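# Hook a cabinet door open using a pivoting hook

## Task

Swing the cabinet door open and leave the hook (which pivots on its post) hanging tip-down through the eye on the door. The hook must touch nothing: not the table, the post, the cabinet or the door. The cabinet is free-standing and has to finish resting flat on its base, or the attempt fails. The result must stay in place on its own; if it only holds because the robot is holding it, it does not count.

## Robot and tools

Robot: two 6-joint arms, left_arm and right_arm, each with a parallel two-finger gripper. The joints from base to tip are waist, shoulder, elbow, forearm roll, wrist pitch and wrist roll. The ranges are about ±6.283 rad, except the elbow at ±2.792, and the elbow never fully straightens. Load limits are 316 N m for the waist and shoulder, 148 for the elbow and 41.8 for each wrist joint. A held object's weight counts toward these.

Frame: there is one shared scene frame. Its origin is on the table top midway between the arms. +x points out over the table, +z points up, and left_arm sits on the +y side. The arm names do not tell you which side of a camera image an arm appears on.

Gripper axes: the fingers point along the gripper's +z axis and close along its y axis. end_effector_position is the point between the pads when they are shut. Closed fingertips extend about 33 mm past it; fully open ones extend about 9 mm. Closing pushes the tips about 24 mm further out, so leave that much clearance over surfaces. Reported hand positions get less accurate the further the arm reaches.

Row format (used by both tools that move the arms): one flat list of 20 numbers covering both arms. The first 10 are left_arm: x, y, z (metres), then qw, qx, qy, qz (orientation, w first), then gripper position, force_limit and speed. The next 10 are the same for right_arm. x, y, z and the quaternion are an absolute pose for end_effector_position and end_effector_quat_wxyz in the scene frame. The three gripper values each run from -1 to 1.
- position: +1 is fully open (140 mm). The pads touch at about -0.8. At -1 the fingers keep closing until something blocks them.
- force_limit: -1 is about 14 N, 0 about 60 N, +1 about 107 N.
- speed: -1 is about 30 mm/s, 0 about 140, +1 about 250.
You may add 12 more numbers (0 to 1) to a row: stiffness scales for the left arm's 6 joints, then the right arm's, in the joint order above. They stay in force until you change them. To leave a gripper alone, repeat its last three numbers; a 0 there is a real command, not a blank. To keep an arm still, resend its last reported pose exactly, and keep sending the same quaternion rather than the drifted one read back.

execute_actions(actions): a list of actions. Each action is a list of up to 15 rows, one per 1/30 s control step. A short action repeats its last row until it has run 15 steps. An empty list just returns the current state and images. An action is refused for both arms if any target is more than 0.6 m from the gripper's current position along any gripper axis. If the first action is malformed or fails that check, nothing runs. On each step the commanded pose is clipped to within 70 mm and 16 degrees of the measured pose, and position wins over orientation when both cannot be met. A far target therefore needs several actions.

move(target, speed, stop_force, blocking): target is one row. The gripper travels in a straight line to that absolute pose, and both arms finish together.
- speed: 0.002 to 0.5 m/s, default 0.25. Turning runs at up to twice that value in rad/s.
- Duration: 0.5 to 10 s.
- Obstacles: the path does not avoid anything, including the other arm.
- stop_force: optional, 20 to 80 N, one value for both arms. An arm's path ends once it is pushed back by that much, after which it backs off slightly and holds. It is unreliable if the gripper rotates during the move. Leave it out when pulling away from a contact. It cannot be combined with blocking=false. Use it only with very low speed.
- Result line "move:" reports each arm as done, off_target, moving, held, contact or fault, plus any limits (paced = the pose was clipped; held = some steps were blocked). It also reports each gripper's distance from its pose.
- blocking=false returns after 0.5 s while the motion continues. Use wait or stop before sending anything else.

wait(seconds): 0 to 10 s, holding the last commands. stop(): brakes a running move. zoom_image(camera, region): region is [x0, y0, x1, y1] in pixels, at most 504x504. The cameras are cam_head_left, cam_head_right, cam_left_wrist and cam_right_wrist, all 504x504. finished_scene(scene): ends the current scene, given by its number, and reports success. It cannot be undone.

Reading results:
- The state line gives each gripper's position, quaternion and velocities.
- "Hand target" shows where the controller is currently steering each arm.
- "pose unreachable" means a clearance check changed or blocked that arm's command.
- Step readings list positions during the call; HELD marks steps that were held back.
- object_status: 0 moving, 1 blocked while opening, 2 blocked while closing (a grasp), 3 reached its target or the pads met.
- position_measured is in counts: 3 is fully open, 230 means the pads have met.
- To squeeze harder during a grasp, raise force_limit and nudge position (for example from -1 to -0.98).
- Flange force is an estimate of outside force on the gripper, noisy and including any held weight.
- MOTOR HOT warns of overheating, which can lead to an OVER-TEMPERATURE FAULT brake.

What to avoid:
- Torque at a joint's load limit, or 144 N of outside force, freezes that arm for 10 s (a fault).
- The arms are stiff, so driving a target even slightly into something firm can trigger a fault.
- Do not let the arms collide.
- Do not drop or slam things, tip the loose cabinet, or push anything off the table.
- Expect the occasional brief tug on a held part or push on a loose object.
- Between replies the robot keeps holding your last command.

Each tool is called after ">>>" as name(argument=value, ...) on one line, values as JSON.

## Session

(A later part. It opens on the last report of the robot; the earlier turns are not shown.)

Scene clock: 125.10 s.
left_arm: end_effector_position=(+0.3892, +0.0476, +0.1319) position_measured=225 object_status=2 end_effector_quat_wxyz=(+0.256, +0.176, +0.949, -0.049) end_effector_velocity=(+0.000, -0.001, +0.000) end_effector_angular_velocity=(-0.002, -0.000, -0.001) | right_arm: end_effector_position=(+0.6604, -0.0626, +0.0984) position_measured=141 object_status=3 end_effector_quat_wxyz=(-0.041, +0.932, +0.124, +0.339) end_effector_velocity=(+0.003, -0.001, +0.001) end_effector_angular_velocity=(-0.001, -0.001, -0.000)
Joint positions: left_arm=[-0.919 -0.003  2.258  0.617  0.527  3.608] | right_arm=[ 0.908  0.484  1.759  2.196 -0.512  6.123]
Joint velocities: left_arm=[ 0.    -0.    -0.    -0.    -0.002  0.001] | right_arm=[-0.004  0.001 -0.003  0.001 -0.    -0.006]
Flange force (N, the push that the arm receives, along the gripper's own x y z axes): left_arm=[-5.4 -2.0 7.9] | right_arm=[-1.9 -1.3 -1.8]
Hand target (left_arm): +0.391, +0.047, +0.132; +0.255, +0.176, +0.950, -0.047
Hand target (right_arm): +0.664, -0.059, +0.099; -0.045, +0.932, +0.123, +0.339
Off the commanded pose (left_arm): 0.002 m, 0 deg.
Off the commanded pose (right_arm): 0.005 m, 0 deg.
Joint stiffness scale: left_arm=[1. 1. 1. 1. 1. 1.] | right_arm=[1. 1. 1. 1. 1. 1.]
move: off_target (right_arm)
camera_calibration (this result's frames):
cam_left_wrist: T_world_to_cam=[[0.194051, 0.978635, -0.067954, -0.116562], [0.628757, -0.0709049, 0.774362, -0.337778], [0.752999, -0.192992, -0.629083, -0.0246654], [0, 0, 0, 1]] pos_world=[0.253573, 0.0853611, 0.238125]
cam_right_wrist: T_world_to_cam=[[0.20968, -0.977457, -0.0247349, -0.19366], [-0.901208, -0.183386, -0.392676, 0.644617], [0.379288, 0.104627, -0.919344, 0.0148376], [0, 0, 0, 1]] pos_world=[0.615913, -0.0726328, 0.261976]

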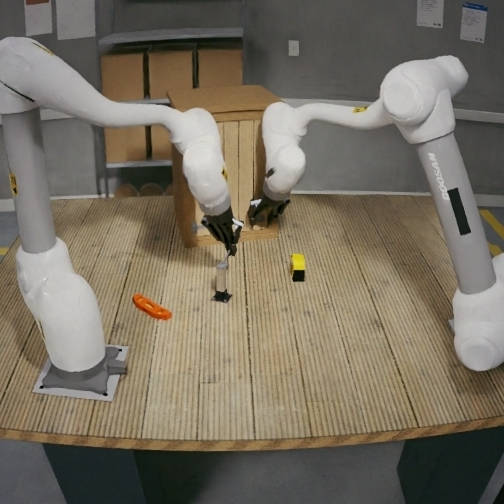

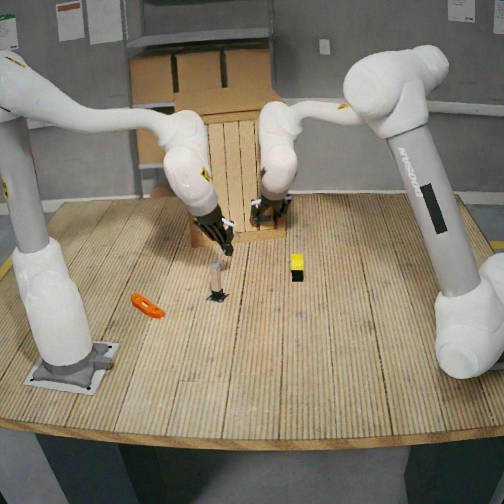

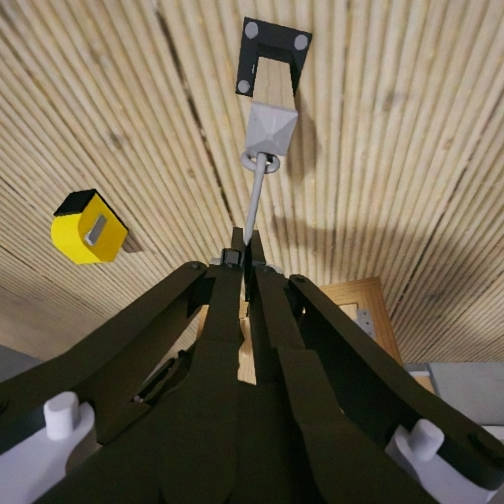

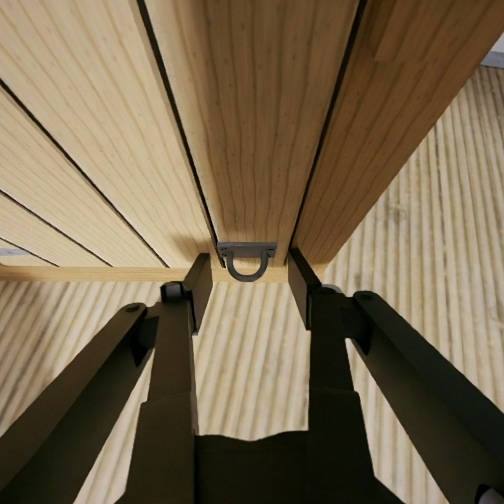

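>>> move(target=[0.391,0.047,0.132,0.255,0.176,0.95,-0.047,-1,-0.5,0,0.66,-0.0626,0.0984,-0.045,0.932,0.123,0.339,-1,-0.6,-0.8])

>>> move(target=[0.391,0.047,0.132,0.255,0.176,0.95,-0.047,-1,-0.5,0,0.585,-0.066,0.099,-0.03,0.936,0.082,0.341,-1,-0.6,-0.8], speed=0.04)

>>> move(target=[0.391,0.047,0.132,0.255,0.176,0.95,-0.047,-1,-0.5,0,0.585,-0.066,0.099,-0.03,0.936,0.082,0.341,-0.3,-0.6,-0.8])

>>> move(target=[0.391,0.047,0.132,0.255,0.176,0.95,-0.047,-1,-0.5,0,0.54,-0.08,0.13,-0.06,0.926,0.164,0.337,-0.3,-0.6,0], speed=0.08)

>>> move(target=[0.391,0.047,0.132,0.255,0.176,0.95,-0.047,-1,-0.5,0,0.565,-0.2,0.2,-0.258,0.719,0.552,0.335,-0.3,-0.6,0], speed=0.2)

Scene clock: 133.40 s.
left_arm: end_effector_position=(+0.3892, +0.0476, +0.1319) position_measured=225 object_status=2 end_effector_quat_wxyz=(+0.256, +0.176, +0.949, -0.049) end_effector_velocity=(-0.000, -0.000, -0.000) end_effector_angular_velocity=(+0.001, +0.000, -0.001) | right_arm: end_effector_position=(+0.6604, -0.0636, +0.0978) position_measured=180 object_status=2 end_effector_quat_wxyz=(-0.041, +0.932, +0.122, +0.338) end_effector_velocity=(-0.000, -0.000, -0.000) end_effector_angular_velocity=(+0.002, +0.002, -0.002)
Joint positions: left_arm=[-0.919 -0.003  2.258  0.617  0.527  3.608] | right_arm=[ 0.907  0.483  1.76   2.197 -0.511  6.126]
Joint velocities: left_arm=[-0.001  0.001 -0.    -0.     0.     0.001] | right_arm=[-0.    -0.     0.     0.003  0.     0.   ]
Flange force (N, the push that the arm receives, along the gripper's own x y z axes): left_arm=[-6.8 0.9 8.6] | right_arm=[-12.5 5.5 -23.9]
Hand target (left_arm): +0.391, +0.047, +0.132; +0.255, +0.176, +0.950, -0.047
Hand target (right_arm): +0.660, -0.063, +0.098; -0.045, +0.932, +0.123, +0.339
Off the commanded pose (left_arm): 0.002 m, 0 deg.
Off the commanded pose (right_arm): 0.001 m, 0 deg.
Joint stiffness scale: left_arm=[1. 1. 1. 1. 1. 1.] | right_arm=[1. 1. 1. 1. 1. 1.]
move: done
camera_calibration (this result's frames):
cam_left_wrist: T_world_to_cam=[[0.19405, 0.978635, -0.0679527, -0.116562], [0.628758, -0.0709056, 0.774362, -0.337778], [0.752999, -0.192991, -0.629084, -0.0246657], [0, 0, 0, 1]] pos_world=[0.253573, 0.0853612, 0.238125]
cam_right_wrist: T_world_to_cam=[[0.206128, -0.978147, -0.0271886, -0.192056], [-0.90246, -0.179291, -0.39169, 0.645205], [0.378256, 0.105275, -0.919695, 0.0151], [0, 0, 0, 1]] pos_world=[0.616148, -0.073769, 0.261386]

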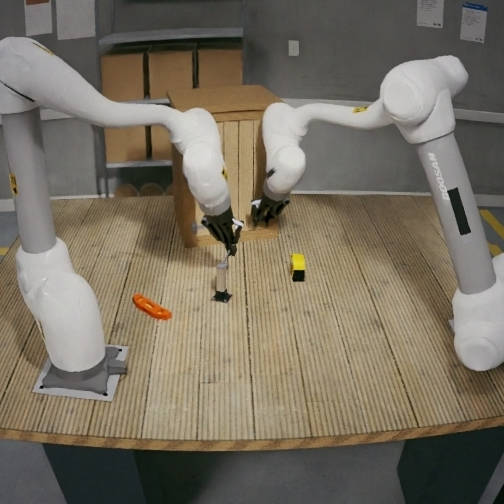

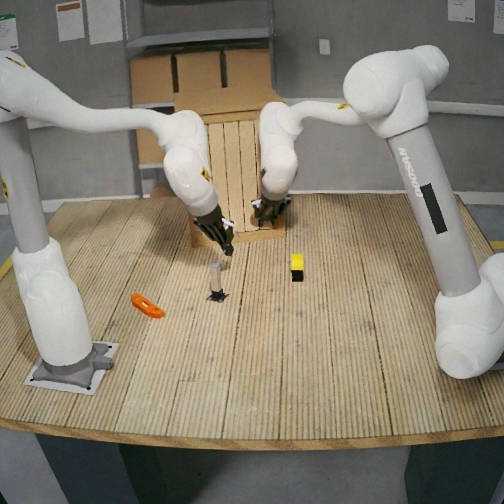

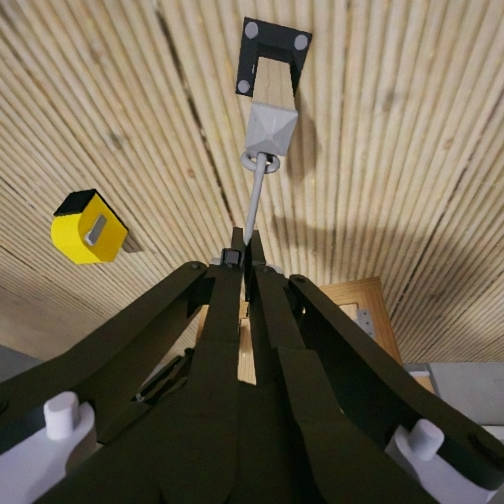

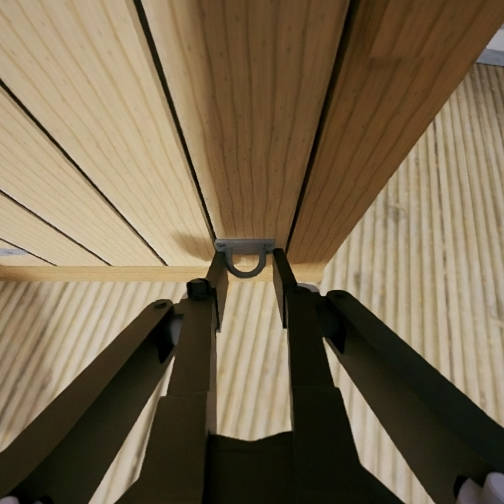

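Scene clock: 135.63 s.
left_arm: end_effector_position=(+0.3892, +0.0476, +0.1319) position_measured=225 object_status=2 end_effector_quat_wxyz=(+0.256, +0.176, +0.949, -0.049) end_effector_velocity=(-0.001, -0.000, +0.000) end_effector_angular_velocity=(+0.001, -0.001, -0.002) | right_arm: end_effector_position=(+0.5898, -0.0652, +0.0982) position_measured=181 object_status=2 end_effector_quat_wxyz=(-0.028, +0.938, +0.085, +0.335) end_effector_velocity=(-0.001, -0.001, -0.001) end_effector_angular_velocity=(-0.001, +0.003, -0.003)
Joint positions: left_arm=[-0.919 -0.003  2.258  0.617  0.527  3.608] | right_arm=[ 1.001  0.448  1.812  2.179 -0.611  6.283]
Joint velocities: left_arm=[-0.002 -0.001 -0.     0.001  0.002  0.001] | right_arm=[ 0.001  0.     0.     0.004 -0.003 -0.001]
Flange force (N, the push that the arm receives, along the gripper's own x y z axes): left_arm=[-6.4 3.4 5.0] | right_arm=[-3.8 2.6 3.2]
Hand target (left_arm): +0.391, +0.047, +0.132; +0.255, +0.176, +0.950, -0.047
Hand target (right_arm): +0.585, -0.066, +0.099; -0.028, +0.938, +0.085, +0.334
Off the commanded pose (left_arm): 0.002 m, 0 deg.
Off the commanded pose (right_arm): 0.005 m, 1 deg.
Joint stiffness scale: left_arm=[1. 1. 1. 1. 1. 1.] | right_arm=[1. 1. 1. 1. 1. 1.]
joint sent to its limit (right arm) — the command would take joint 6 (wrist roll) past its upper limit, so that joint was sent only as far as its limit.
move: off_target (right_arm)
camera_calibration (this result's frames):
cam_left_wrist: T_world_to_cam=[[0.19405, 0.978635, -0.0679526, -0.116562], [0.628758, -0.0709056, 0.774362, -0.337778], [0.752999, -0.192991, -0.629084, -0.0246657], [0, 0, 0, 1]] pos_world=[0.253573, 0.0853613, 0.238125]
cam_right_wrist: T_world_to_cam=[[0.128656, -0.991285, -0.0283102, -0.134127], [-0.917605, -0.10817, -0.382492, 0.59406], [0.376097, 0.0751876, -0.923525, 0.0420767], [0, 0, 0, 1]] pos_world=[0.546544, -0.0718626, 0.262285]

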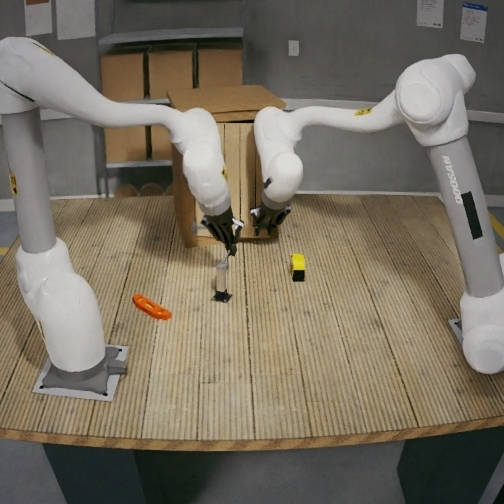

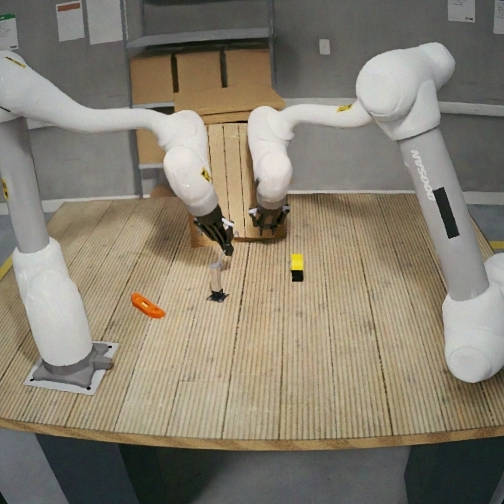

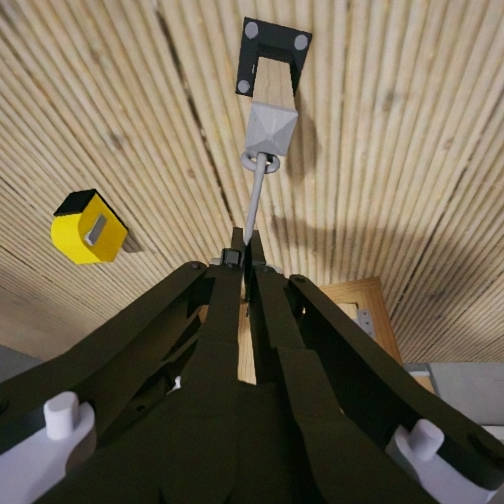

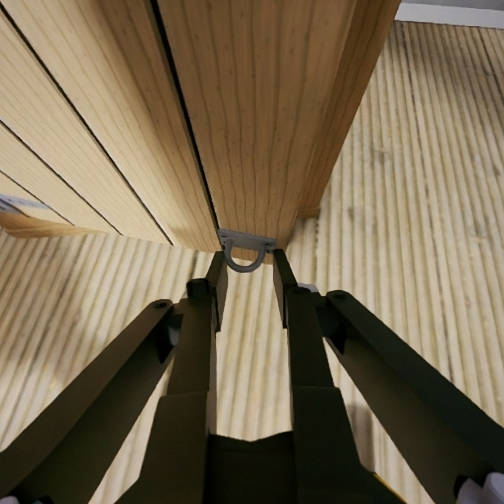

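Scene clock: 136.33 s.
left_arm: end_effector_position=(+0.3892, +0.0476, +0.1319) position_measured=225 object_status=2 end_effector_quat_wxyz=(+0.256, +0.176, +0.949, -0.049) end_effector_velocity=(-0.000, -0.000, -0.001) end_effector_angular_velocity=(+0.002, +0.000, -0.002) | right_arm: end_effector_position=(+0.5889, -0.0643, +0.0993) position_measured=167 object_status=3 end_effector_quat_wxyz=(-0.029, +0.938, +0.086, +0.335) end_effector_velocity=(-0.001, +0.001, +0.000) end_effector_angular_velocity=(+0.001, +0.000, +0.002)
Joint positions: left_arm=[-0.919 -0.003  2.258  0.617  0.527  3.608] | right_arm=[ 1.003  0.447  1.812  2.179 -0.611  6.283]
Joint velocities: left_arm=[-0.     0.001 -0.    -0.     0.     0.002] | right_arm=[ 0.001 -0.001  0.     0.001  0.001 -0.002]
Flange force (N, the push that the arm receives, along the gripper's own x y z axes): left_arm=[-6.7 2.2 8.0] | right_arm=[-1.1 -0.9 -4.1]
Hand target (left_arm): +0.391, +0.047, +0.132; +0.255, +0.176, +0.950, -0.047
Hand target (right_arm): +0.585, -0.066, +0.099; -0.028, +0.938, +0.085, +0.334
Off the commanded pose (left_arm): 0.002 m, 0 deg.
Off the commanded pose (right_arm): 0.004 m, 1 deg.
Joint stiffness scale: left_arm=[1. 1. 1. 1. 1. 1.] | right_arm=[1. 1. 1. 1. 1. 1.]
joint sent to its limit (right arm) — the command would take joint 6 (wrist roll) past its upper limit, so that joint was sent only as far as its limit.
move: off_target (right_arm)
camera_calibration (this result's frames):
cam_left_wrist: T_world_to_cam=[[0.19405, 0.978635, -0.0679526, -0.116562], [0.628758, -0.0709058, 0.774362, -0.337778], [0.752999, -0.192991, -0.629084, -0.0246658], [0, 0, 0, 1]] pos_world=[0.253573, 0.0853611, 0.238125]
cam_right_wrist: T_world_to_cam=[[0.130076, -0.991071, -0.0292884, -0.133864], [-0.917204, -0.109056, -0.383201, 0.593493], [0.376586, 0.0767086, -0.9232, 0.0431133], [0, 0, 0, 1]] pos_world=[0.54553, -0.0712518, 0.263309]

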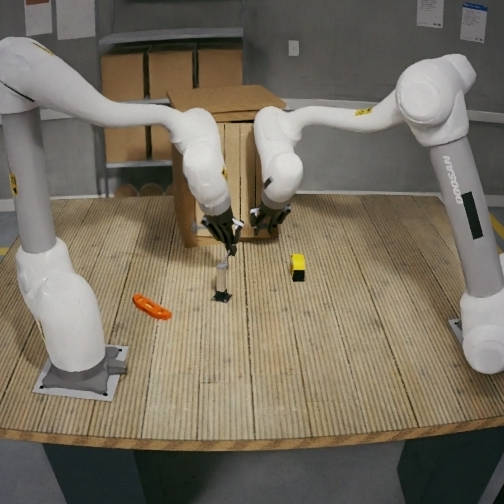

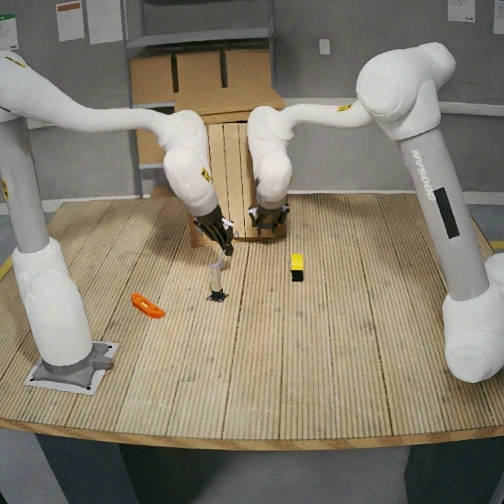

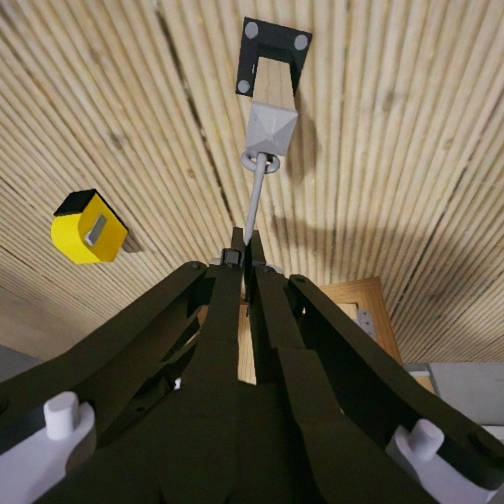

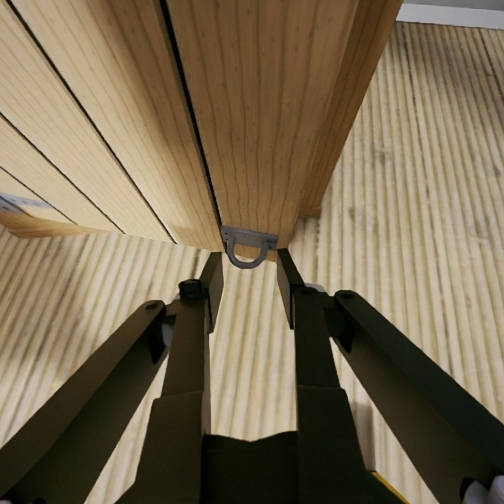

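Scene clock: 137.77 s.
left_arm: end_effector_position=(+0.3892, +0.0476, +0.1319) position_measured=225 object_status=2 end_effector_quat_wxyz=(+0.256, +0.176, +0.949, -0.049) end_effector_velocity=(+0.001, +0.001, -0.001) end_effector_angular_velocity=(+0.003, +0.001, +0.001) | right_arm: end_effector_position=(+0.5446, -0.0805, +0.1308) position_measured=167 object_status=3 end_effector_quat_wxyz=(-0.057, +0.926, +0.159, +0.338) end_effector_velocity=(-0.001, -0.001, +0.001) end_effector_angular_velocity=(-0.001, -0.000, +0.005)
Joint positions: left_arm=[-0.919 -0.003  2.258  0.617  0.527  3.608] | right_arm=[ 1.013  0.335  1.919  2.171 -0.517  6.174]
Joint velocities: left_arm=[ 0.002  0.002 -0.     0.001  0.001  0.   ] | right_arm=[-0.    -0.003  0.004 -0.     0.003 -0.005]
Flange force (N, the push that the arm receives, along the gripper's own x y z axes): left_arm=[-6.0 0.4 7.7] | right_arm=[-1.4 -0.1 -2.7]
Hand target (left_arm): +0.391, +0.047, +0.132; +0.255, +0.176, +0.950, -0.047
Hand target (right_arm): +0.540, -0.080, +0.130; -0.060, +0.925, +0.164, +0.337
Off the commanded pose (left_arm): 0.002 m, 0 deg.
Off the commanded pose (right_arm): 0.005 m, 1 deg.
Joint stiffness scale: left_arm=[1. 1. 1. 1. 1. 1.] | right_arm=[1. 1. 1. 1. 1. 1.]
move: off_target (right_arm)
camera_calibration (this result's frames):
cam_left_wrist: T_world_to_cam=[[0.19405, 0.978635, -0.0679526, -0.116562], [0.628758, -0.0709056, 0.774362, -0.337778], [0.752999, -0.192991, -0.629084, -0.0246658], [0, 0, 0, 1]] pos_world=[0.253573, 0.0853612, 0.238125]
cam_right_wrist: T_world_to_cam=[[0.285424, -0.957876, -0.03173, -0.224874], [-0.883971, -0.250321, -0.394885, 0.535243], [0.370308, 0.140758, -0.918183, 0.0980723], [0, 0, 0, 1]] pos_world=[0.501007, -0.0952228, 0.294272]

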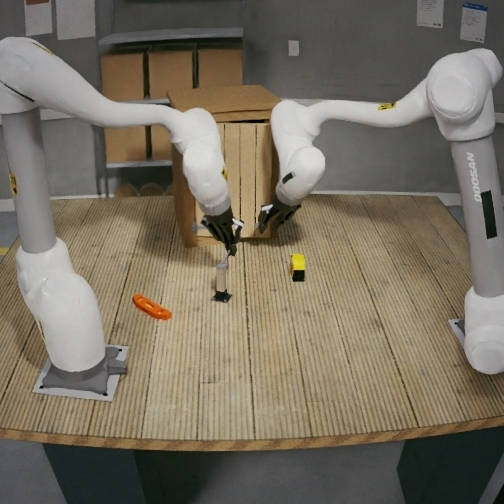

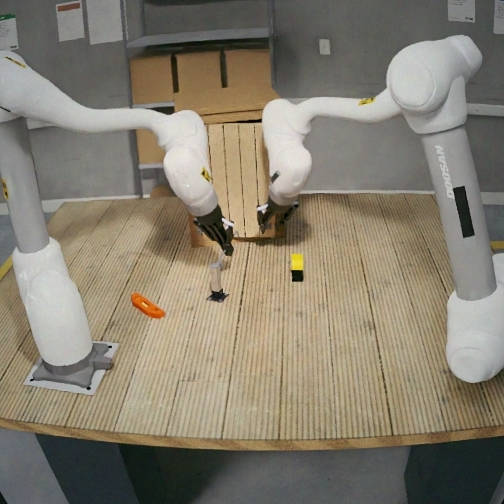

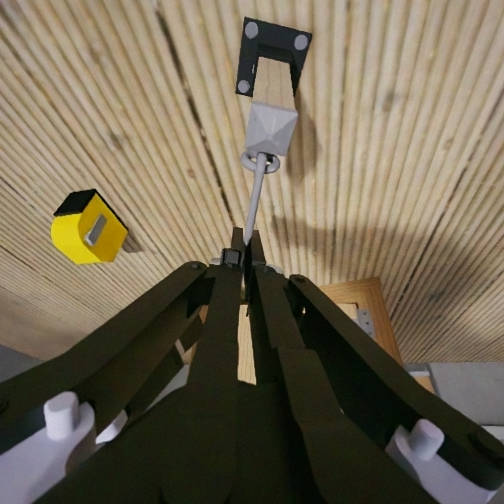

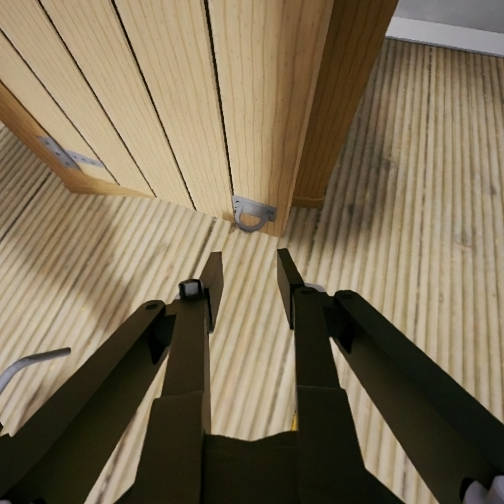

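Scene clock: 140.70 s.
left_arm: end_effector_position=(+0.3892, +0.0476, +0.1319) position_measured=225 object_status=2 end_effector_quat_wxyz=(+0.256, +0.176, +0.949, -0.049) end_effector_velocity=(-0.000, +0.000, -0.001) end_effector_angular_velocity=(+0.001, +0.001, +0.001) | right_arm: end_effector_position=(+0.5625, -0.2011, +0.1984) position_measured=167 object_status=3 end_effector_quat_wxyz=(-0.257, +0.721, +0.549, +0.335) end_effector_velocity=(-0.000, -0.000, +0.000) end_effector_angular_velocity=(-0.001, +0.003, +0.011)
Joint positions: left_arm=[-0.919 -0.003  2.258  0.617  0.527  3.608] | right_arm=[0.455 0.15  2.104 1.269 0.637 6.035]
Joint velocities: left_arm=[-0.     0.001  0.001 -0.     0.    -0.   ] | right_arm=[-0.004  0.002 -0.004 -0.01   0.013  0.001]
Flange force (N, the push that the arm receives, along the gripper's own x y z axes): left_arm=[-3.0 -0.1 6.4] | right_arm=[-1.0 1.6 6.2]
Hand target (left_arm): +0.391, +0.047, +0.132; +0.255, +0.176, +0.950, -0.047
Hand target (right_arm): +0.565, -0.201, +0.200; -0.258, +0.719, +0.552, +0.334
Off the commanded pose (left_arm): 0.002 m, 0 deg.
Off the commanded pose (right_arm): 0.003 m, 0 deg.
Joint stiffness scale: left_arm=[1. 1. 1. 1. 1. 1.] | right_arm=[1. 1. 1. 1. 1. 1.]
move: done
camera_calibration (this result's frames):
cam_left_wrist: T_world_to_cam=[[0.194051, 0.978635, -0.0679541, -0.116562], [0.628758, -0.0709048, 0.774362, -0.337778], [0.752999, -0.192992, -0.629083, -0.0246658], [0, 0, 0, 1]] pos_world=[0.253573, 0.0853609, 0.238125]
cam_right_wrist: T_world_to_cam=[[0.950732, -0.306933, -0.0436091, -0.584274], [-0.280095, -0.790142, -0.54518, 0.129108], [0.132876, 0.530535, -0.837184, 0.366396], [0, 0, 0, 1]] pos_world=[0.542965, -0.271705, 0.351648]

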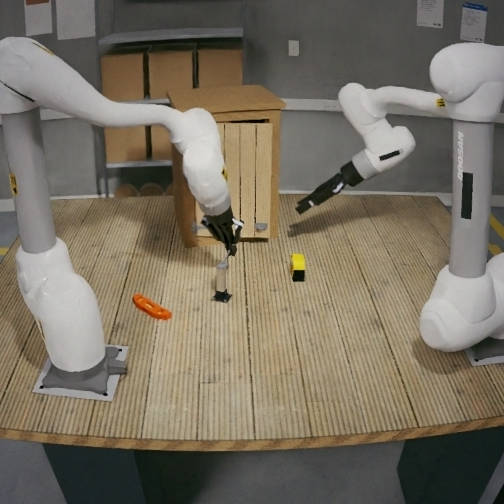

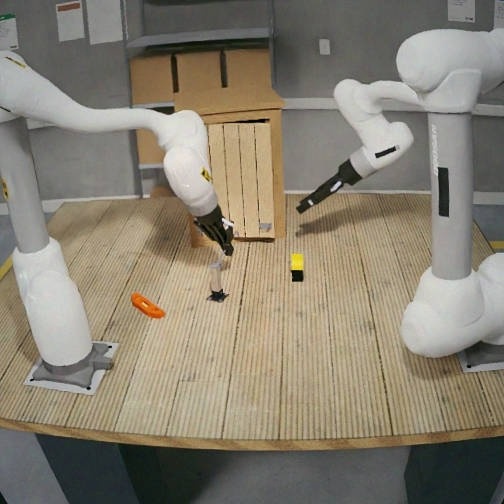

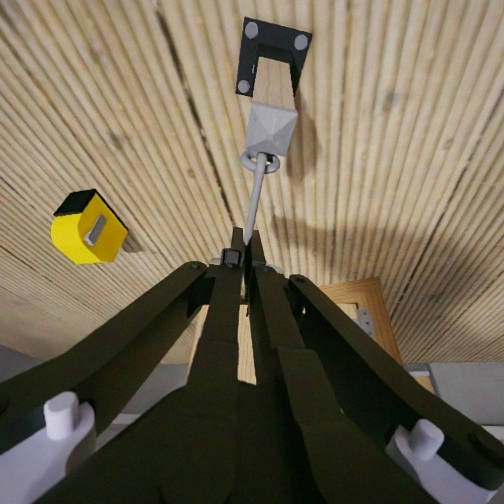

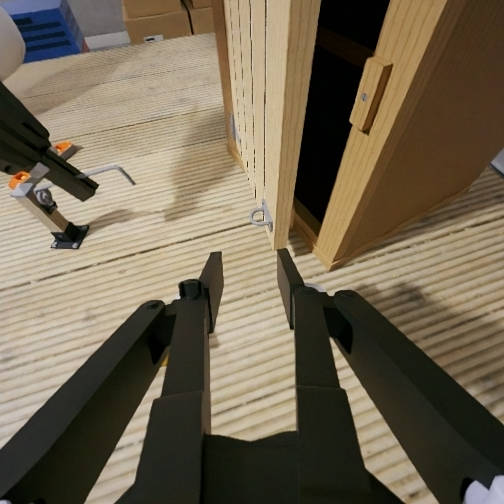

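>>> move(target=[0.391,0.047,0.132,0.255,0.176,0.95,-0.047,-1,-0.5,0,0.626,-0.14,0.2,-0.258,0.719,0.552,0.335,-0.2,-0.6,0], speed=0.1)

>>> move(target=[0.391,0.047,0.132,0.255,0.176,0.95,-0.047,-1,-0.5,0,0.633,-0.083,0.2,-0.258,0.719,0.552,0.335,-0.2,-0.6,0], speed=0.05)

Scene clock: 146.73 s.
left_arm: end_effector_position=(+0.3892, +0.0476, +0.1319) position_measured=225 object_status=2 end_effector_quat_wxyz=(+0.256, +0.176, +0.949, -0.049) end_effector_velocity=(-0.000, -0.001, +0.001) end_effector_angular_velocity=(-0.001, -0.000, +0.001) | right_arm: end_effector_position=(+0.6225, -0.1425, +0.1997) position_measured=154 object_status=3 end_effector_quat_wxyz=(-0.261, +0.719, +0.551, +0.333) end_effector_velocity=(+0.002, +0.001, +0.002) end_effector_angular_velocity=(+0.001, -0.002, -0.002)
Joint positions: left_arm=[-0.919 -0.003  2.258  0.617  0.527  3.608] | right_arm=[0.492 0.268 1.951 1.238 0.632 6.102]
Joint velocities: left_arm=[-0.001 -0.    -0.001  0.     0.001 -0.002] | right_arm=[-0.    -0.    -0.004 -0.002 -0.     0.004]
Flange force (N, the push that the arm receives, along the gripper's own x y z axes): left_arm=[-4.4 -1.0 5.2] | right_arm=[1.9 -3.6 1.2]
Hand target (left_arm): +0.391, +0.047, +0.132; +0.255, +0.176, +0.950, -0.047
Hand target (right_arm): +0.626, -0.140, +0.200; -0.258, +0.719, +0.552, +0.335
Off the commanded pose (left_arm): 0.002 m, 0 deg.
Off the commanded pose (right_arm): 0.004 m, 0 deg.
Joint stiffness scale: left_arm=[1. 1. 1. 1. 1. 1.] | right_arm=[1. 1. 1. 1. 1. 1.]
move: off_target (right_arm)
camera_calibration (this result's frames):
cam_left_wrist: T_world_to_cam=[[0.19405, 0.978635, -0.0679535, -0.116562], [0.628758, -0.0709049, 0.774362, -0.337778], [0.752999, -0.192991, -0.629084, -0.0246659], [0, 0, 0, 1]] pos_world=[0.253573, 0.085361, 0.238125]
cam_right_wrist: T_world_to_cam=[[0.953186, -0.29832, -0.0494233, -0.622445], [-0.275542, -0.789566, -0.548327, 0.190767], [0.124554, 0.536275, -0.834802, 0.33388], [0, 0, 0, 1]] pos_world=[0.604284, -0.214116, 0.352563]

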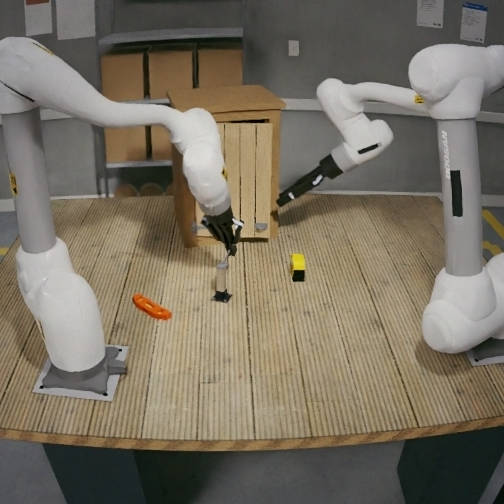

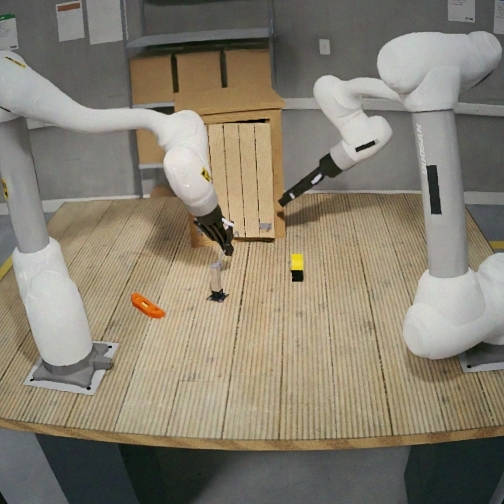

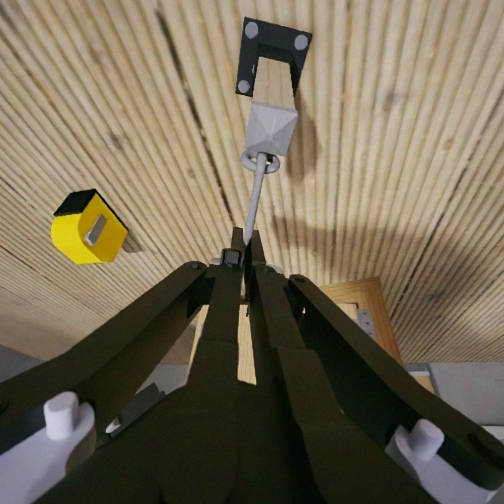

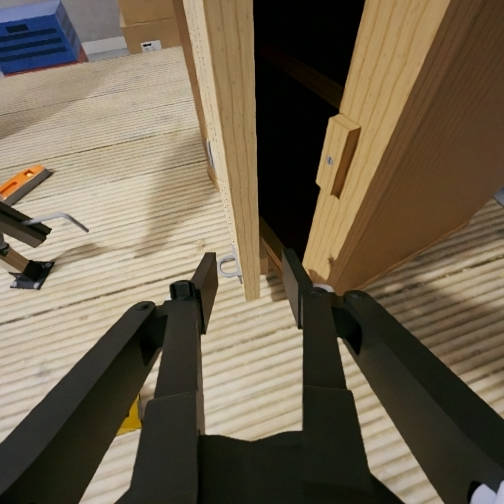

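Scene clock: 148.30 s.
left_arm: end_effector_position=(+0.3892, +0.0476, +0.1319) position_measured=225 object_status=2 end_effector_quat_wxyz=(+0.256, +0.176, +0.949, -0.049) end_effector_velocity=(-0.000, -0.000, +0.000) end_effector_angular_velocity=(+0.001, -0.000, -0.001) | right_arm: end_effector_position=(+0.6298, -0.0858, +0.1996) position_measured=154 object_status=3 end_effector_quat_wxyz=(-0.261, +0.719, +0.551, +0.333) end_effector_velocity=(-0.000, +0.003, +0.000) end_effector_angular_velocity=(+0.000, +0.001, -0.000)
Joint positions: left_arm=[-0.919 -0.003  2.258  0.617  0.527  3.608] | right_arm=[0.563 0.32  1.878 1.223 0.585 6.172]
Joint velocities: left_arm=[-0.001 -0.    -0.    -0.     0.001  0.001] | right_arm=[ 0.003  0.002 -0.003 -0.001 -0.002  0.004]
Flange force (N, the push that the arm receives, along the gripper's own x y z axes): left_arm=[-4.4 -2.4 6.7] | right_arm=[0.4 -5.0 2.1]
Hand target (left_arm): +0.391, +0.047, +0.132; +0.255, +0.176, +0.950, -0.047
Hand target (right_arm): +0.633, -0.083, +0.200; -0.258, +0.719, +0.552, +0.335
Off the commanded pose (left_arm): 0.002 m, 0 deg.
Off the commanded pose (right_arm): 0.004 m, 0 deg.
Joint stiffness scale: left_arm=[1. 1. 1. 1. 1. 1.] | right_arm=[1. 1. 1. 1. 1. 1.]
move: off_target (right_arm)
camera_calibration (this result's frames):
cam_left_wrist: T_world_to_cam=[[0.194051, 0.978635, -0.0679531, -0.116562], [0.628758, -0.0709054, 0.774362, -0.337778], [0.752999, -0.192991, -0.629084, -0.0246659], [0, 0, 0, 1]] pos_world=[0.253573, 0.0853612, 0.238125]
cam_right_wrist: T_world_to_cam=[[0.953249, -0.298103, -0.0495047, -0.612466], [-0.275493, -0.789989, -0.547742, 0.237361], [0.124175, 0.535773, -0.835181, 0.302775], [0, 0, 0, 1]] pos_world=[0.611627, -0.157284, 0.352565]

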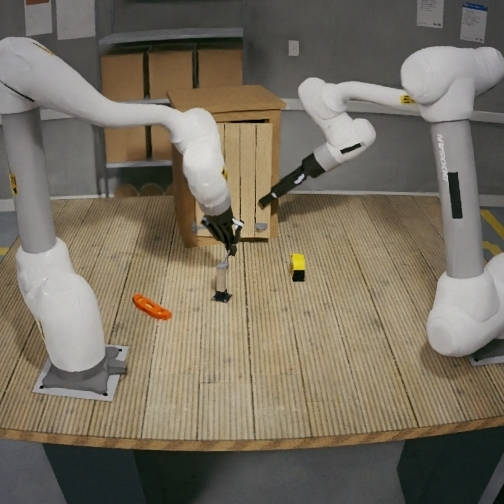

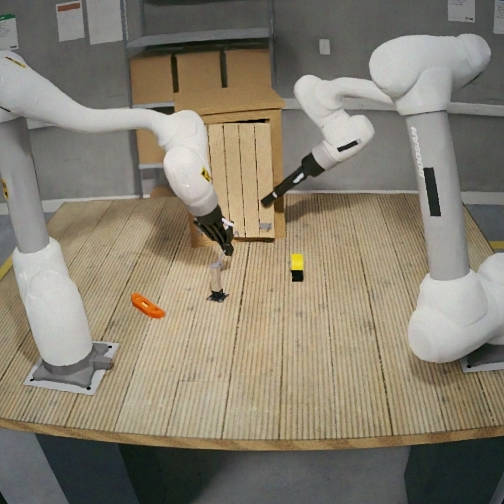

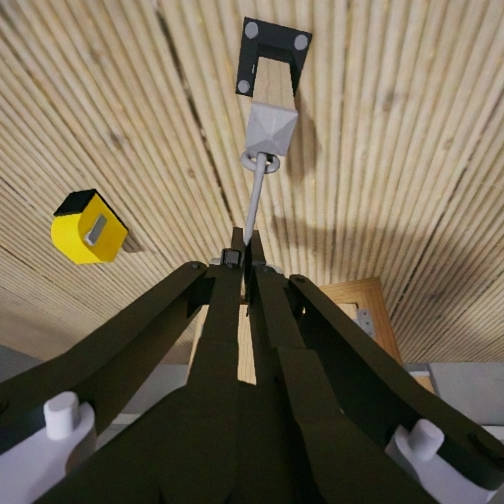

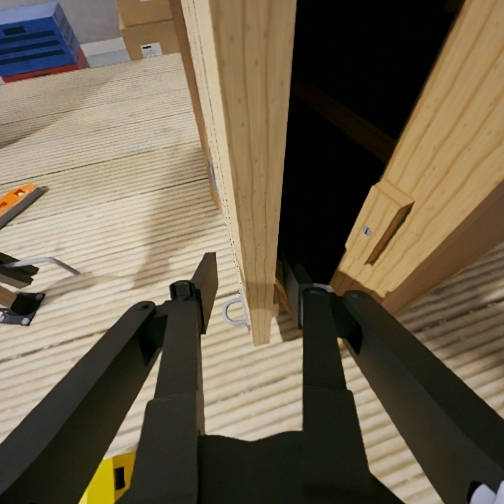

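>>> move(target=[0.391,0.047,0.132,0.255,0.176,0.95,-0.047,-1,-0.5,0,0.548,-0.062,0.2,-0.304,0.687,0.527,0.397,-0.2,-0.6,0], speed=0.05)

>>> move(target=[0.391,0.047,0.132,0.255,0.176,0.95,-0.047,-1,-0.5,0,0.489,-0.028,0.2,-0.287,0.709,0.497,0.41,-0.2,-0.6,0], speed=0.04)

>>> zoom_image(camera="cam_head_right", region=[190,190,300,300])

>>> zoom_image(camera="cam_head_left", region=[190,190,300,300])

Scene clock: 155.80 s.
left_arm: end_effector_position=(+0.3892, +0.0476, +0.1319) position_measured=225 object_status=2 end_effector_quat_wxyz=(+0.256, +0.176, +0.949, -0.049) end_effector_velocity=(+0.001, +0.001, -0.000) end_effector_angular_velocity=(+0.000, +0.001, +0.003) | right_arm: end_effector_position=(+0.5534, -0.0619, +0.2003) position_measured=154 object_status=3 end_effector_quat_wxyz=(-0.302, +0.688, +0.527, +0.398) end_effector_velocity=(-0.001, +0.001, -0.001) end_effector_angular_velocity=(+0.006, -0.004, -0.003)
Joint positions: left_arm=[-0.919 -0.003  2.258  0.617  0.527  3.608] | right_arm=[0.638 0.272 2.053 1.768 0.566 5.681]
Joint velocities: left_arm=[ 0.002  0.001 -0.    -0.     0.001 -0.001] | right_arm=[ 0.003  0.     0.006  0.027 -0.001 -0.026]
Flange force (N, the push that the arm receives, along the gripper's own x y z axes): left_arm=[-6.1 2.6 6.5] | right_arm=[1.6 -4.7 2.6]
Hand target (left_arm): +0.391, +0.047, +0.132; +0.255, +0.176, +0.950, -0.047
Hand target (right_arm): +0.548, -0.062, +0.200; -0.304, +0.687, +0.527, +0.397
Off the commanded pose (left_arm): 0.002 m, 0 deg.
Off the commanded pose (right_arm): 0.005 m, 0 deg.
Joint stiffness scale: left_arm=[1. 1. 1. 1. 1. 1.] | right_arm=[1. 1. 1. 1. 1. 1.]
move: off_target (right_arm)
camera_calibration (this result's frames):
cam_left_wrist: T_world_to_cam=[[0.19405, 0.978635, -0.067953, -0.116562], [0.628758, -0.0709054, 0.774362, -0.337778], [0.752999, -0.192991, -0.629084, -0.0246659], [0, 0, 0, 1]] pos_world=[0.253573, 0.0853611, 0.238125]
cam_right_wrist: T_world_to_cam=[[0.953824, -0.297052, -0.0444943, -0.533708], [-0.246109, -0.687985, -0.682721, 0.252632], [0.172192, 0.662146, -0.729324, 0.260074], [0, 0, 0, 1]] pos_world=[0.526456, -0.156939, 0.338408]

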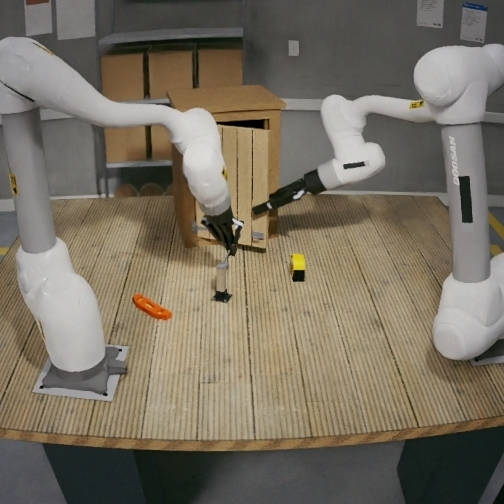

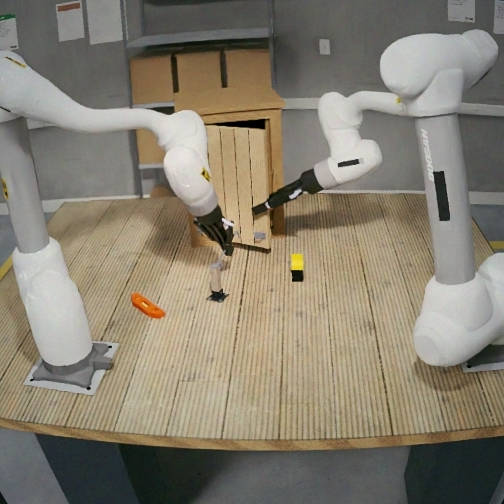

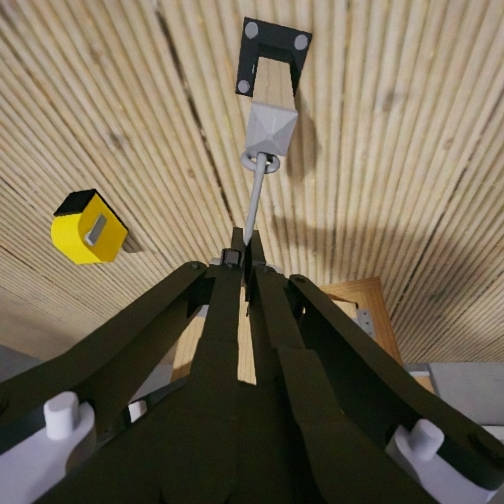

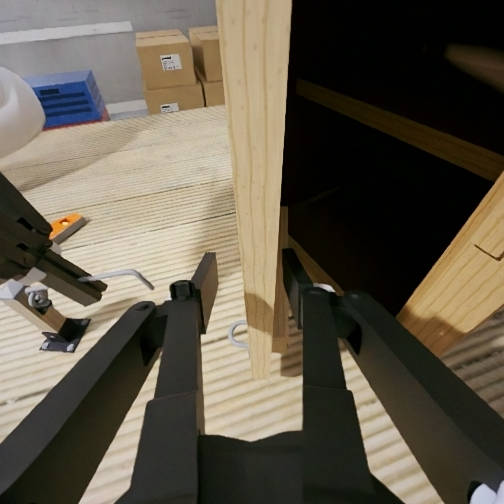

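Scene clock: 157.97 s.
left_arm: end_effector_position=(+0.3892, +0.0476, +0.1319) position_measured=225 object_status=2 end_effector_quat_wxyz=(+0.256, +0.176, +0.949, -0.049) end_effector_velocity=(-0.000, -0.000, -0.000) end_effector_angular_velocity=(+0.000, +0.000, -0.000) | right_arm: end_effector_position=(+0.4921, -0.0253, +0.2026) position_measured=154 object_status=3 end_effector_quat_wxyz=(-0.290, +0.707, +0.497, +0.411) end_effector_velocity=(-0.001, +0.001, +0.000) end_effector_angular_velocity=(+0.003, -0.001, -0.006)
Joint positions: left_arm=[-0.919 -0.003  2.258  0.617  0.527  3.608] | right_arm=[0.793 0.233 2.107 2.077 0.419 5.52 ]
Joint velocities: left_arm=[-0.  0. -0. -0.  0.  0.] | right_arm=[ 0.004  0.     0.002  0.025 -0.003 -0.019]
Flange force (N, the push that the arm receives, along the gripper's own x y z axes): left_arm=[-3.2 -1.7 5.5] | right_arm=[-1.0 -4.7 2.2]
Hand target (left_arm): +0.391, +0.047, +0.132; +0.255, +0.176, +0.950, -0.047
Hand target (right_arm): +0.489, -0.028, +0.200; -0.287, +0.709, +0.497, +0.410
Off the commanded pose (left_arm): 0.002 m, 0 deg.
Off the commanded pose (right_arm): 0.005 m, 0 deg.
Joint stiffness scale: left_arm=[1. 1. 1. 1. 1. 1.] | right_arm=[1. 1. 1. 1. 1. 1.]
move: off_target (right_arm)
camera_calibration (this result's frames):
cam_left_wrist: T_world_to_cam=[[0.19405, 0.978635, -0.067953, -0.116562], [0.628758, -0.0709053, 0.774362, -0.337778], [0.752999, -0.192991, -0.629084, -0.0246658], [0, 0, 0, 1]] pos_world=[0.253573, 0.0853612, 0.238125]
cam_right_wrist: T_world_to_cam=[[0.927413, -0.370837, -0.0488302, -0.452259], [-0.300046, -0.659637, -0.689095, 0.292895], [0.223332, 0.653727, -0.723024, 0.221462], [0, 0, 0, 1]] pos_world=[0.457853, -0.119286, 0.339871]

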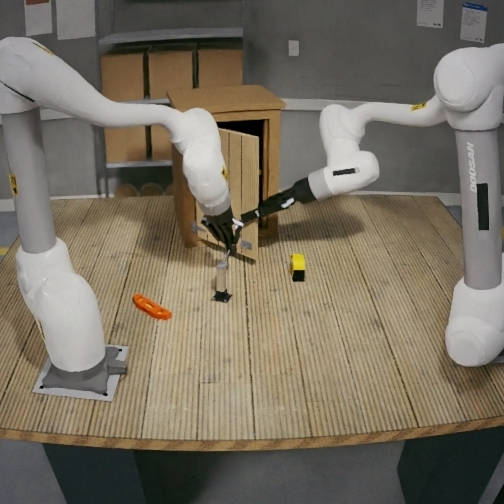

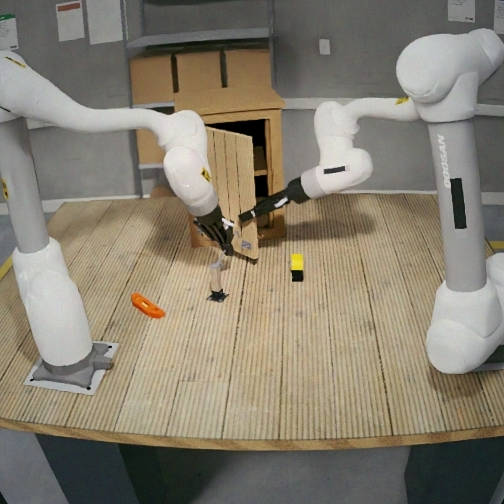

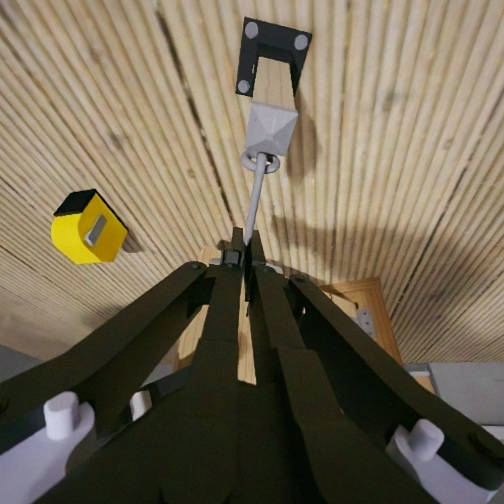

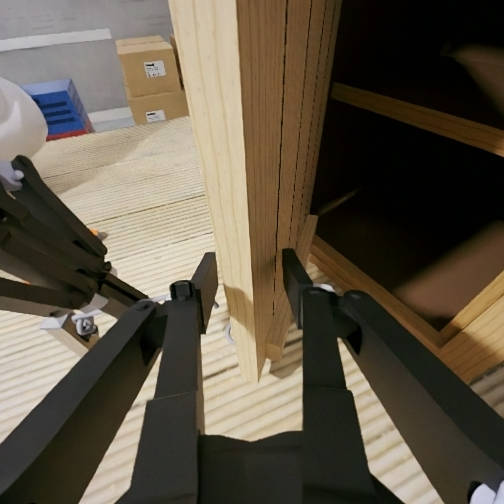

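Region (190, 190, 300, 300) of cam_head_right's 504x504 image, scaled by 4.582, with more detail than that image has.

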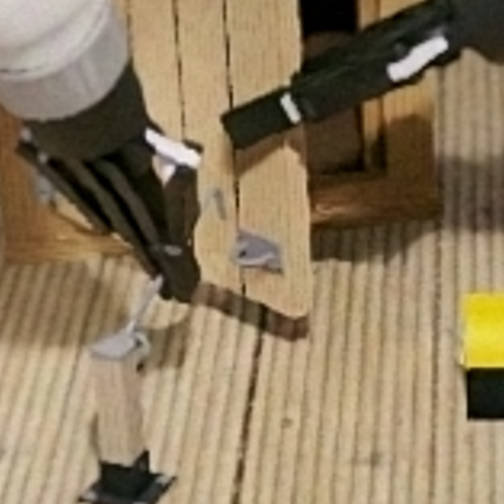

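Region (190, 190, 300, 300) of cam_head_left's 504x504 image, scaled by 4.582, with more detail than that image has.

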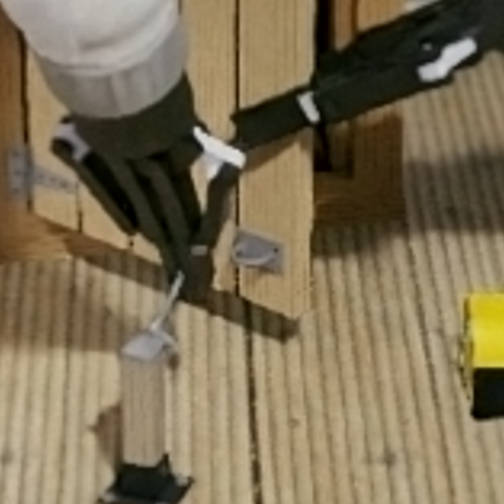

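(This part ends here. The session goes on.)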